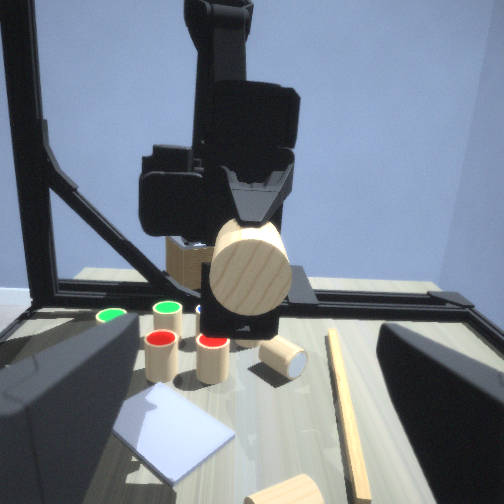

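Scene clock: 339.10 s of 17941.00 s.
left_arm: end_effector_position=(-0.0111, +0.1592, +0.1411) grip_measured=+0.017 end_effector_quat_wxyz=(+0.008, +0.705, -0.001, -0.709) end_effector_velocity=(-0.002, +0.006, -0.001) end_effector_angular_velocity=(+0.046, +0.008, +0.005) | right_arm: end_effector_position=(-0.0603, -0.1476, +0.2636) grip_measured=+0.600 end_effector_quat_wxyz=(+0.707, +0.001, -0.005, +0.707) end_effector_velocity=(-0.000, -0.001, +0.001) end_effector_angular_velocity=(+0.002, -0.022, +0.005)
Joint positions: left_arm=[-0.159  2.101  1.484 -0.944  0.009  1.882  0.04 ] | right_arm=[ 0.38   0.985  0.051  0.942 -0.056 -0.005  0.068]
Joint velocities: left_arm=[-0.002  0.017  0.022 -0.051 -0.007 -0.007 -0.   ] | right_arm=[-0.002 -0.012 -0.002 -0.007 -0.007 -0.022 -0.   ]
Joint torques (N m, as the arm reports them, + toward a larger angle): left_arm=[ 0.16 -8.68  5.92  0.1  -0.11  0.16] | right_arm=[-0.33 -3.32  4.88  1.18 -0.12  0.16]
Heat: left arm: hottest shoulder 36 °C (+2.0 °C/min); right arm: hottest elbow 33 °C (+0.0 °C/min).
Hand target (left_arm): -0.009, +0.158, +0.138; +0.004, +0.705, +0.002, -0.709
Hand target (right_arm): -0.060, -0.150, +0.260; +0.707, -0.000, +0.000, +0.707
Off the commanded pose (left_arm): 0.002 m, 1 deg.
Off the commanded pose (right_arm): 0.004 m, 1 deg.
Kept back: nothing.
move: done
camera_calibration (this result's frames):
cam_left_wrist: T_world_to_cam=[[-0.00942627, 0.998938, -0.0451049, -0.140256], [0.957236, 0.0220579, 0.288467, -0.00083164], [0.289156, -0.0404569, -0.956427, 0.217567], [0, 0, 0, 1]] pos_world=[-0.0634367, 0.148928, 0.202]
cam_right_wrist: T_world_to_cam=[[0.997549, -0.0301265, 0.0631603, 0.0453997], [0.0513206, -0.298622, -0.952991, 0.243369], [0.0475713, 0.953896, -0.296344, 0.3017], [0, 0, 0, 1]] pos_world=[-0.0721305, -0.213748, 0.318467]

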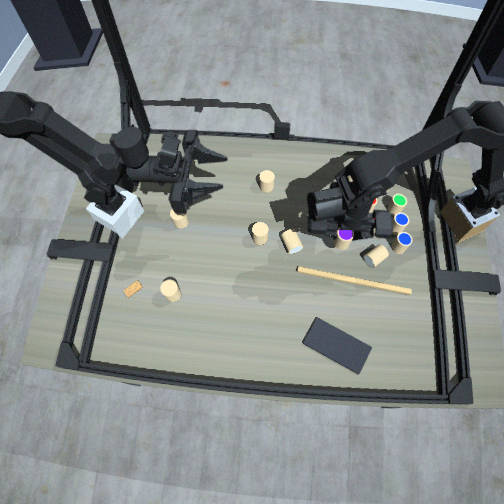

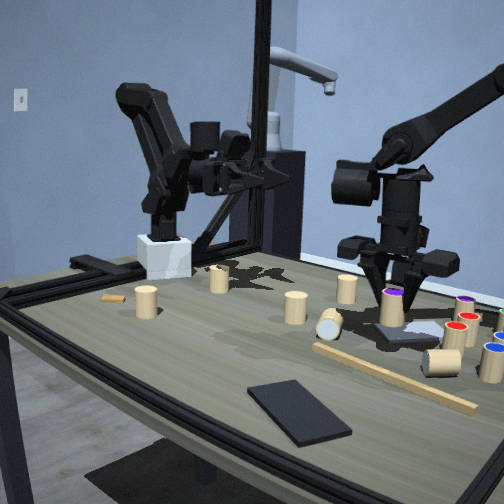

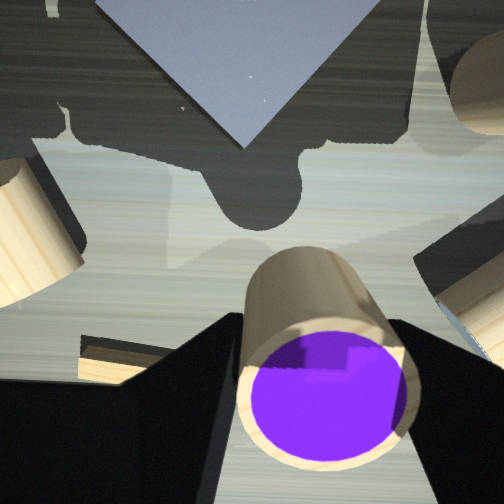

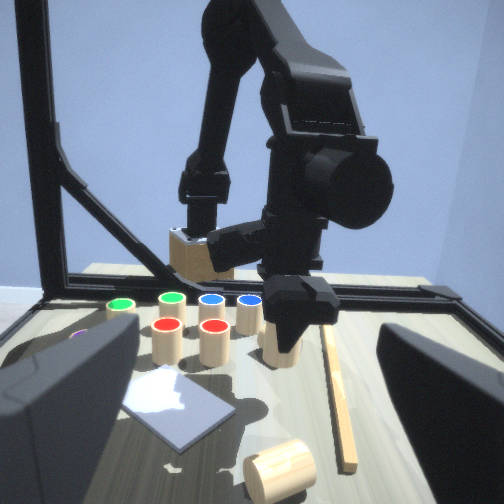

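Scene clock: 340.07 s of 17941.00 s.
left_arm: end_effector_position=(-0.0089, +0.1556, +0.0848) grip_measured=+0.016 end_effector_quat_wxyz=(+0.009, +0.708, -0.006, -0.706) end_effector_velocity=(+0.003, -0.001, -0.000) end_effector_angular_velocity=(-0.005, -0.009, +0.025) | right_arm: end_effector_position=(-0.0603, -0.1479, +0.2638) grip_measured=+0.600 end_effector_quat_wxyz=(+0.707, +0.001, -0.005, +0.707) end_effector_velocity=(+0.002, -0.001, -0.004) end_effector_angular_velocity=(-0.012, +0.008, -0.010)
Joint positions: left_arm=[-0.159  2.204  1.402 -0.748  0.003  1.888  0.04 ] | right_arm=[ 0.38   0.98   0.051  0.939 -0.056 -0.005  0.068]
Joint velocities: left_arm=[ 0.002  0.002  0.002  0.007 -0.007 -0.022  0.   ] | right_arm=[-0.002 -0.002 -0.007 -0.007  0.007  0.007 -0.   ]
Joint torques (N m, as the arm reports them, + toward a larger angle): left_arm=[ 0.03 -8.99  3.71  0.47 -0.1   0.13] | right_arm=[-0.31 -3.25  4.9   1.18 -0.12  0.16]
Heat: left arm: hottest shoulder 36 °C (+2.0 °C/min); right arm: hottest elbow 33 °C (+0.0 °C/min).
Hand target (left_arm): -0.010, +0.160, +0.077; +0.000, +0.707, -0.000, -0.707
Hand target (right_arm): -0.060, -0.150, +0.260; +0.707, +0.000, -0.000, +0.707
Off the commanded pose (left_arm): 0.009 m, 1 deg.
Off the commanded pose (right_arm): 0.004 m, 1 deg.
Kept back: nothing.
move: off_target (left_arm)
camera_calibration (this result's frames):
cam_left_wrist: T_world_to_cam=[[-0.00296525, 0.998525, -0.0542109, -0.138209], [0.954684, 0.0189604, 0.297018, 0.0132089], [0.297608, -0.0508735, -0.953332, 0.164311], [0, 0, 0, 1]] pos_world=[-0.0619204, 0.146113, 0.145227]
cam_right_wrist: T_world_to_cam=[[0.997547, -0.0301506, 0.0631702, 0.0453881], [0.0513409, -0.298259, -0.953103, 0.243562], [0.0475777, 0.954009, -0.295979, 0.301979], [0, 0, 0, 1]] pos_world=[-0.0721489, -0.214077, 0.318652]

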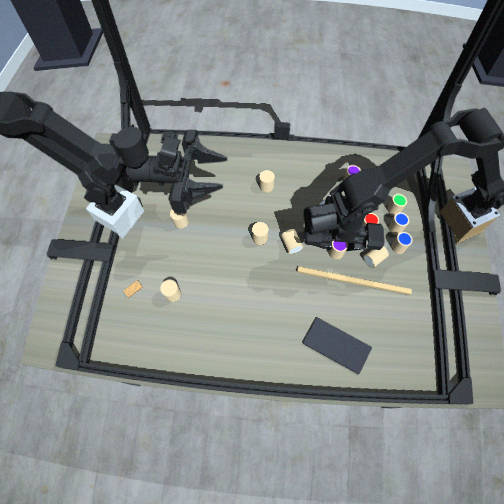

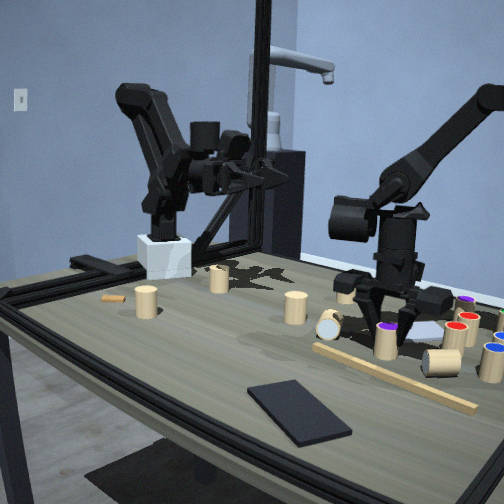

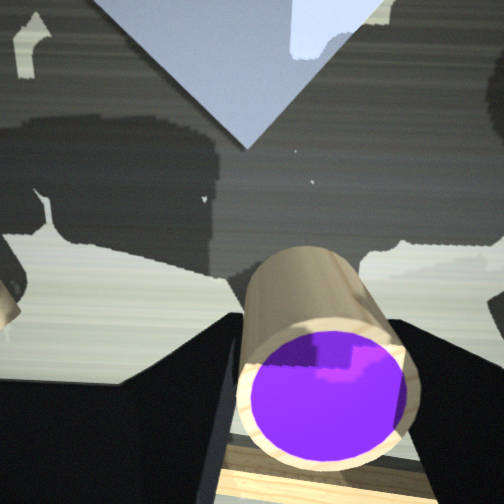

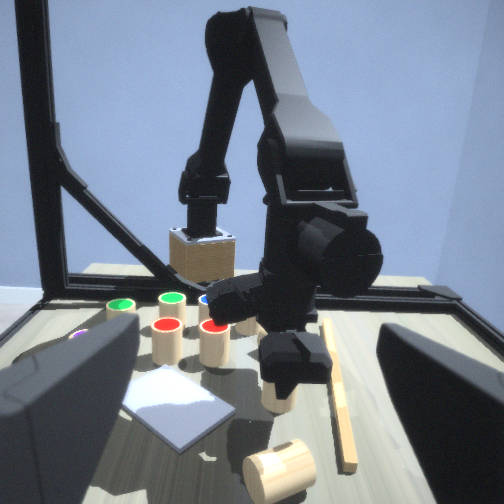

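Scene clock: 340.40 s of 17941.00 s.
left_arm: end_effector_position=(-0.0089, +0.1555, +0.0845) grip_measured=+0.447 end_effector_quat_wxyz=(+0.009, +0.708, -0.006, -0.706) end_effector_velocity=(+0.002, +0.003, +0.000) end_effector_angular_velocity=(+0.014, -0.018, +0.005) | right_arm: end_effector_position=(-0.0602, -0.1480, +0.2637) grip_measured=+0.600 end_effector_quat_wxyz=(+0.707, +0.001, -0.005, +0.707) end_effector_velocity=(-0.000, -0.001, -0.002) end_effector_angular_velocity=(-0.007, -0.007, +0.005)
Joint positions: left_arm=[-0.159  2.205  1.402 -0.747  0.003  1.888  0.061] | right_arm=[ 0.38   0.98   0.051  0.938 -0.056 -0.005  0.068]
Joint velocities: left_arm=[-0.002 -0.002 -0.002 -0.007 -0.022 -0.007  0.021] | right_arm=[-0.002 -0.002 -0.002 -0.007 -0.007 -0.007 -0.   ]
Joint torques (N m, as the arm reports them, + toward a larger angle): left_arm=[-0.14 -9.09  3.98  0.5  -0.05  0.11] | right_arm=[-0.32 -3.24  4.89  1.18 -0.12  0.17]
Heat: left arm: hottest shoulder 36 °C (+2.0 °C/min); right arm: hottest elbow 33 °C (+0.0 °C/min).
Steps of this call (steps 1 to 10: the first 10 steps of this action). Readings (end_effector_position):
1: left_arm (-0.0090, +0.1556, +0.0846) | right_arm (-0.0603, -0.1480, +0.2640)
2: left_arm (-0.0090, +0.1556, +0.0846) | right_arm (-0.0603, -0.1480, +0.2640)
4: left_arm (-0.0090, +0.1556, +0.0845) | right_arm (-0.0603, -0.1480, +0.2637)
8: left_arm (-0.0089, +0.1555, +0.0845) | right_arm (-0.0602, -0.1480, +0.2637)
10: the state above

Scene clock: 341.70 s of 17941.00 s.
left_arm: end_effector_position=(-0.0114, +0.1629, +0.1538) grip_measured=+0.500 end_effector_quat_wxyz=(-0.004, +0.704, +0.006, -0.710) end_effector_velocity=(-0.001, +0.003, +0.005) end_effector_angular_velocity=(+0.019, -0.002, +0.019) | right_arm: end_effector_position=(-0.0602, -0.1480, +0.2637) grip_measured=+0.600 end_effector_quat_wxyz=(+0.707, +0.001, -0.005, +0.707) end_effector_velocity=(+0.002, -0.000, -0.003) end_effector_angular_velocity=(-0.012, -0.021, -0.010)
Joint positions: left_arm=[-0.159  2.092  1.523 -1.018  0.003  1.888  0.063] | right_arm=[ 0.38   0.98   0.051  0.938 -0.056 -0.005  0.068]
Joint velocities: left_arm=[-0.002 -0.002  0.017 -0.037 -0.007 -0.022 -0.   ] | right_arm=[-0.002  0.002 -0.002 -0.007  0.007 -0.022 -0.   ]
Joint torques (N m, as the arm reports them, + toward a larger angle): left_arm=[ -0.1  -11.97   6.11   0.15  -0.07   0.08] | right_arm=[-0.28 -3.23  4.93  1.19 -0.12  0.16]
Heat: left arm: hottest shoulder 36 °C (+2.0 °C/min); right arm: hottest elbow 33 °C (+0.0 °C/min).
Hand target (left_arm): -0.010, +0.160, +0.160; +0.000, +0.707, +0.000, -0.707
Hand target (right_arm): -0.060, -0.150, +0.260; +0.707, +0.000, -0.000, +0.707
Off your previous action's commanded pose (left_arm): 0.009 m, 1 deg at its last step (step 5 of this call).
Off your previous action's commanded pose (right_arm): 0.004 m, 1 deg at its last step (step 5 of this call).
Off the commanded pose (left_arm): 0.007 m, 1 deg.
Off the commanded pose (right_arm): 0.004 m, 1 deg.
Kept back: nothing.
move: done
camera_calibration (this result's frames):
cam_left_wrist: T_world_to_cam=[[-0.00339518, 0.999819, -0.0187213, -0.147435], [0.958122, 0.00861318, 0.286231, -0.00174653], [0.286341, -0.0169655, -0.957978, 0.226319], [0, 0, 0, 1]] pos_world=[-0.0636316, 0.151263, 0.214549]
cam_right_wrist: T_world_to_cam=[[0.997537, -0.030507, 0.0631603, 0.0452395], [0.0512067, -0.298642, -0.952991, 0.243304], [0.0479352, 0.953878, -0.296344, 0.302112], [0, 0, 0, 1]] pos_world=[-0.0720687, -0.214137, 0.318538]

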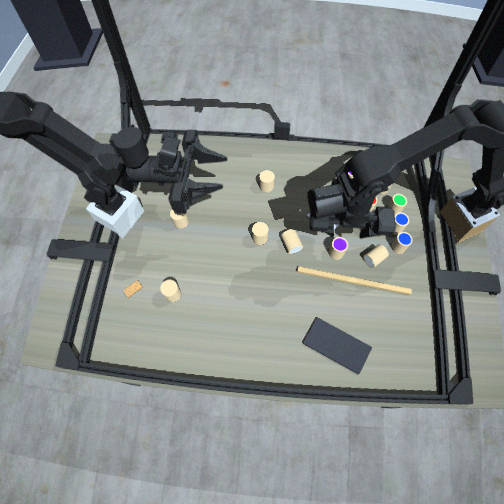

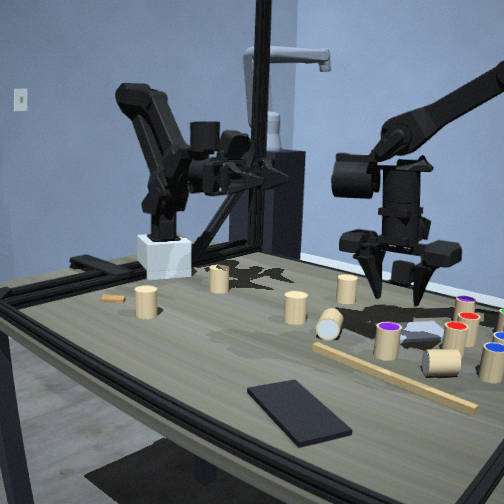

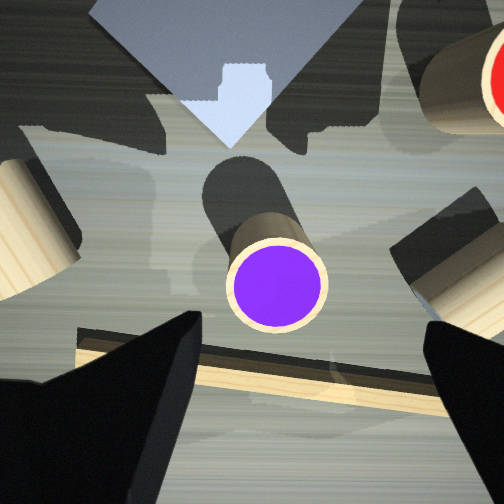

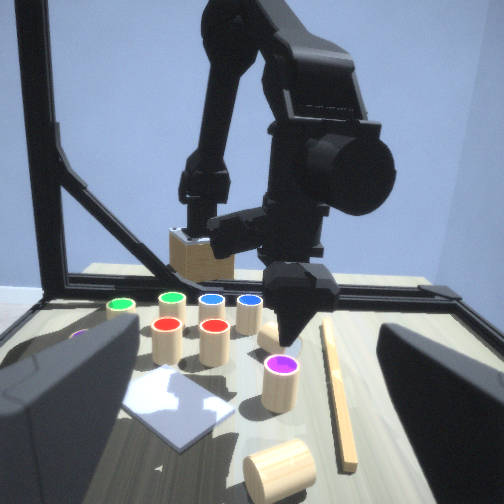

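Scene clock: 344.23 s of 17941.00 s.
left_arm: end_effector_position=(-0.0993, +0.2760, +0.2014) grip_measured=+0.600 end_effector_quat_wxyz=(+0.001, +0.706, -0.002, -0.708) end_effector_velocity=(-0.003, +0.008, +0.002) end_effector_angular_velocity=(+0.028, -0.004, +0.010) | right_arm: end_effector_position=(-0.0365, -0.1024, +0.1724) grip_measured=+0.600 end_effector_quat_wxyz=(+0.499, -0.497, +0.498, +0.506) end_effector_velocity=(+0.001, -0.006, -0.000) end_effector_angular_velocity=(-0.046, +0.012, -0.015)
Joint positions: left_arm=[-0.346  1.542  1.026 -1.05   0.003  1.705  0.068] | right_arm=[ 0.338  1.83   1.319 -1.05  -0.009 -0.103  0.068]
Joint velocities: left_arm=[-0.012 -0.012 -0.002 -0.037 -0.007 -0.022  0.   ] | right_arm=[-0.007  0.017  0.022 -0.051 -0.007  0.007 -0.   ]
Joint torques (N m, as the arm reports them, + toward a larger angle): left_arm=[-0.14 -7.33  4.35  0.13 -0.03 -0.11] | right_arm=[ 0.1  -7.63  7.03 -0.1   0.01 -0.22]
Heat: left arm: hottest shoulder 37 °C (+4.1 °C/min); right arm: hottest elbow 33 °C (+0.0 °C/min).
Hand target (left_arm): -0.101, +0.280, +0.201; -0.000, +0.706, +0.000, -0.708
Hand target (right_arm): -0.036, -0.101, +0.171; +0.496, -0.501, +0.499, +0.504
Off the commanded pose (left_arm): 0.004 m, 0 deg.
Off the commanded pose (right_arm): 0.003 m, 1 deg.
Kept back: nothing.
move: done
camera_calibration (this result's frames):
cam_left_wrist: T_world_to_cam=[[0.000951467, 0.99928, -0.0379197, -0.255551], [0.956556, 0.0101459, 0.29137, 0.066335], [0.291546, -0.0365496, -0.955858, 0.304438], [0, 0, 0, 1]] pos_world=[-0.151968, 0.265821, 0.261981]
cam_right_wrist: T_world_to_cam=[[0.997774, 0.0627728, 0.0224982, 0.0453418], [0.0532922, -0.953454, 0.296793, -0.113704], [0.0400815, -0.294933, -0.954677, 0.215772], [0, 0, 0, 1]] pos_world=[-0.0478298, -0.0476196, 0.238719]

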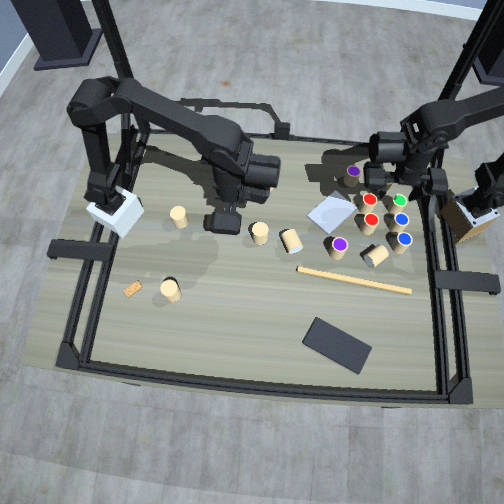

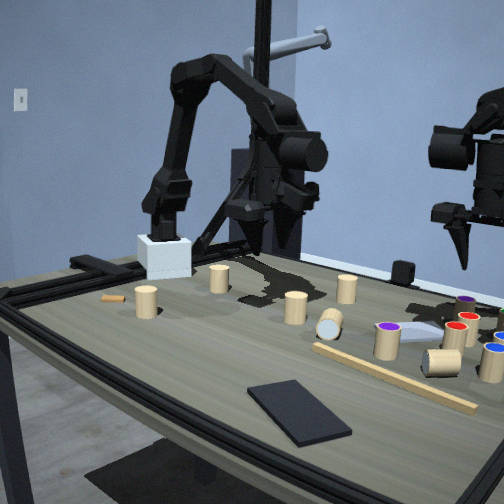

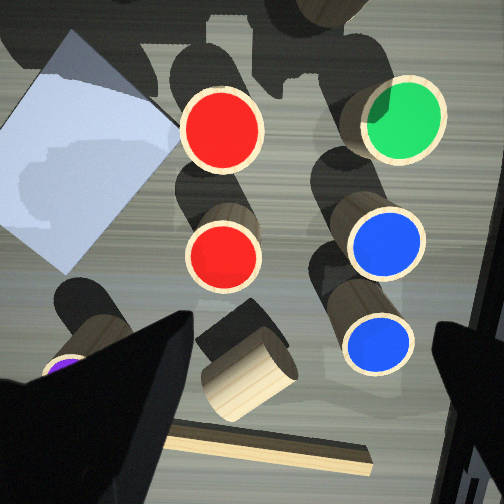

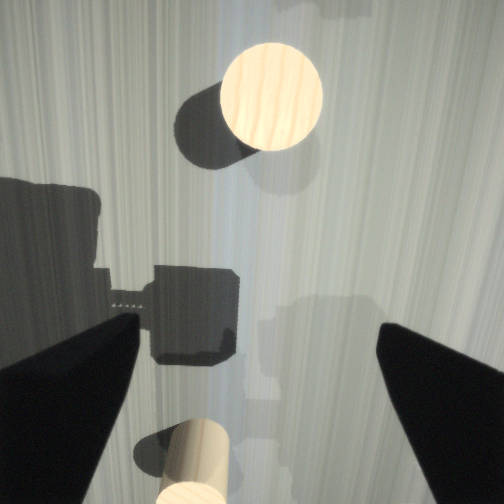

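Scene clock: 345.20 s of 17941.00 s.
left_arm: end_effector_position=(-0.0995, +0.2768, +0.2009) grip_measured=+0.600 end_effector_quat_wxyz=(+0.001, +0.706, -0.001, -0.708) end_effector_velocity=(+0.000, +0.002, -0.000) end_effector_angular_velocity=(+0.008, -0.006, +0.020) | right_arm: end_effector_position=(-0.0334, -0.0415, +0.1433) grip_measured=+0.600 end_effector_quat_wxyz=(+0.501, -0.498, +0.497, +0.504) end_effector_velocity=(+0.002, -0.001, -0.005) end_effector_angular_velocity=(-0.016, +0.009, +0.015)
Joint positions: left_arm=[-0.347  1.542  1.023 -1.05   0.003  1.705  0.068] | right_arm=[ 0.347  2.084  1.557 -1.034 -0.003 -0.091  0.068]
Joint velocities: left_arm=[-0.002 -0.002 -0.002 -0.007 -0.007 -0.022 -0.   ] | right_arm=[-0.007  0.017  0.007 -0.007 -0.007 -0.022 -0.   ]
Joint torques (N m, as the arm reports them, + toward a larger angle): left_arm=[-0.15 -7.42  4.25  0.39 -0.06 -0.06] | right_arm=[ 0.29 -9.38  7.   -0.1   0.02  0.18]
Heat: left arm: hottest shoulder 36 °C (+3.0 °C/min); right arm: hottest elbow 33 °C (+0.0 °C/min).
Hand target (left_arm): -0.100, +0.280, +0.200; -0.000, +0.707, -0.000, -0.707
Hand target (right_arm): -0.034, -0.040, +0.140; +0.500, -0.500, +0.500, +0.500
Off the commanded pose (left_arm): 0.003 m, 0 deg.
Off the commanded pose (right_arm): 0.004 m, 1 deg.
Kept back: nothing.
move: done
camera_calibration (this result's frames):
cam_left_wrist: T_world_to_cam=[[0.00132333, 0.99935, -0.0360308, -0.256659], [0.956634, 0.0092303, 0.291147, 0.066958], [0.29129, -0.0348535, -0.956, 0.303606], [0, 0, 0, 1]] pos_world=[-0.152152, 0.266456, 0.261505]
cam_right_wrist: T_world_to_cam=[[0.997766, 0.0604376, 0.0284619, 0.0380689], [0.0492745, -0.9535, 0.297339, -0.0473908], [0.0451089, -0.295272, -0.954348, 0.205951], [0, 0, 0, 1]] pos_world=[-0.0449389, 0.0133236, 0.209556]

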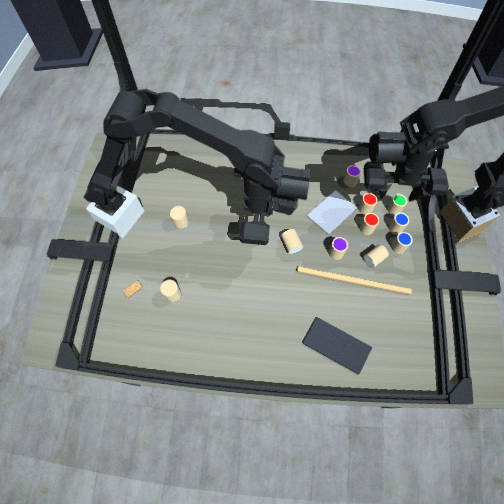

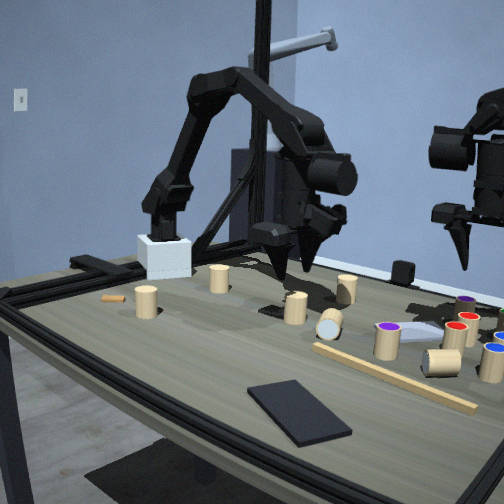

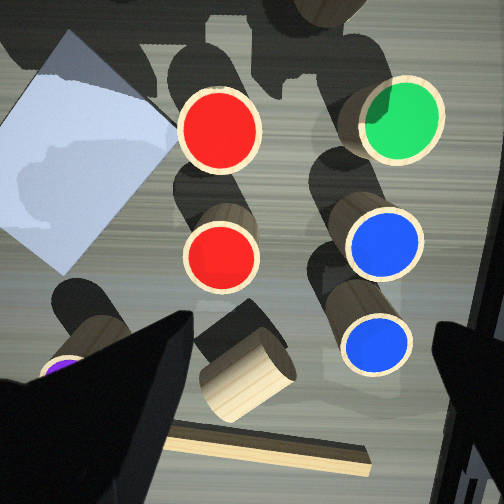

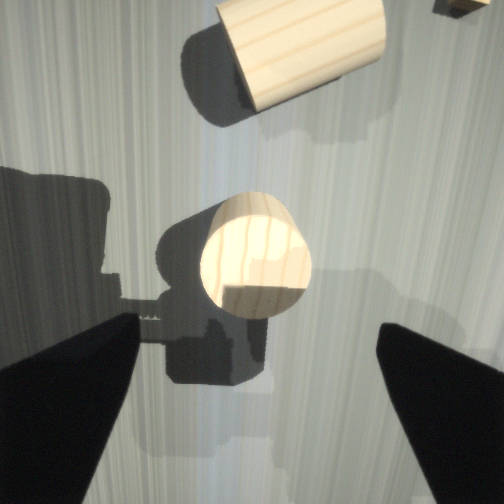

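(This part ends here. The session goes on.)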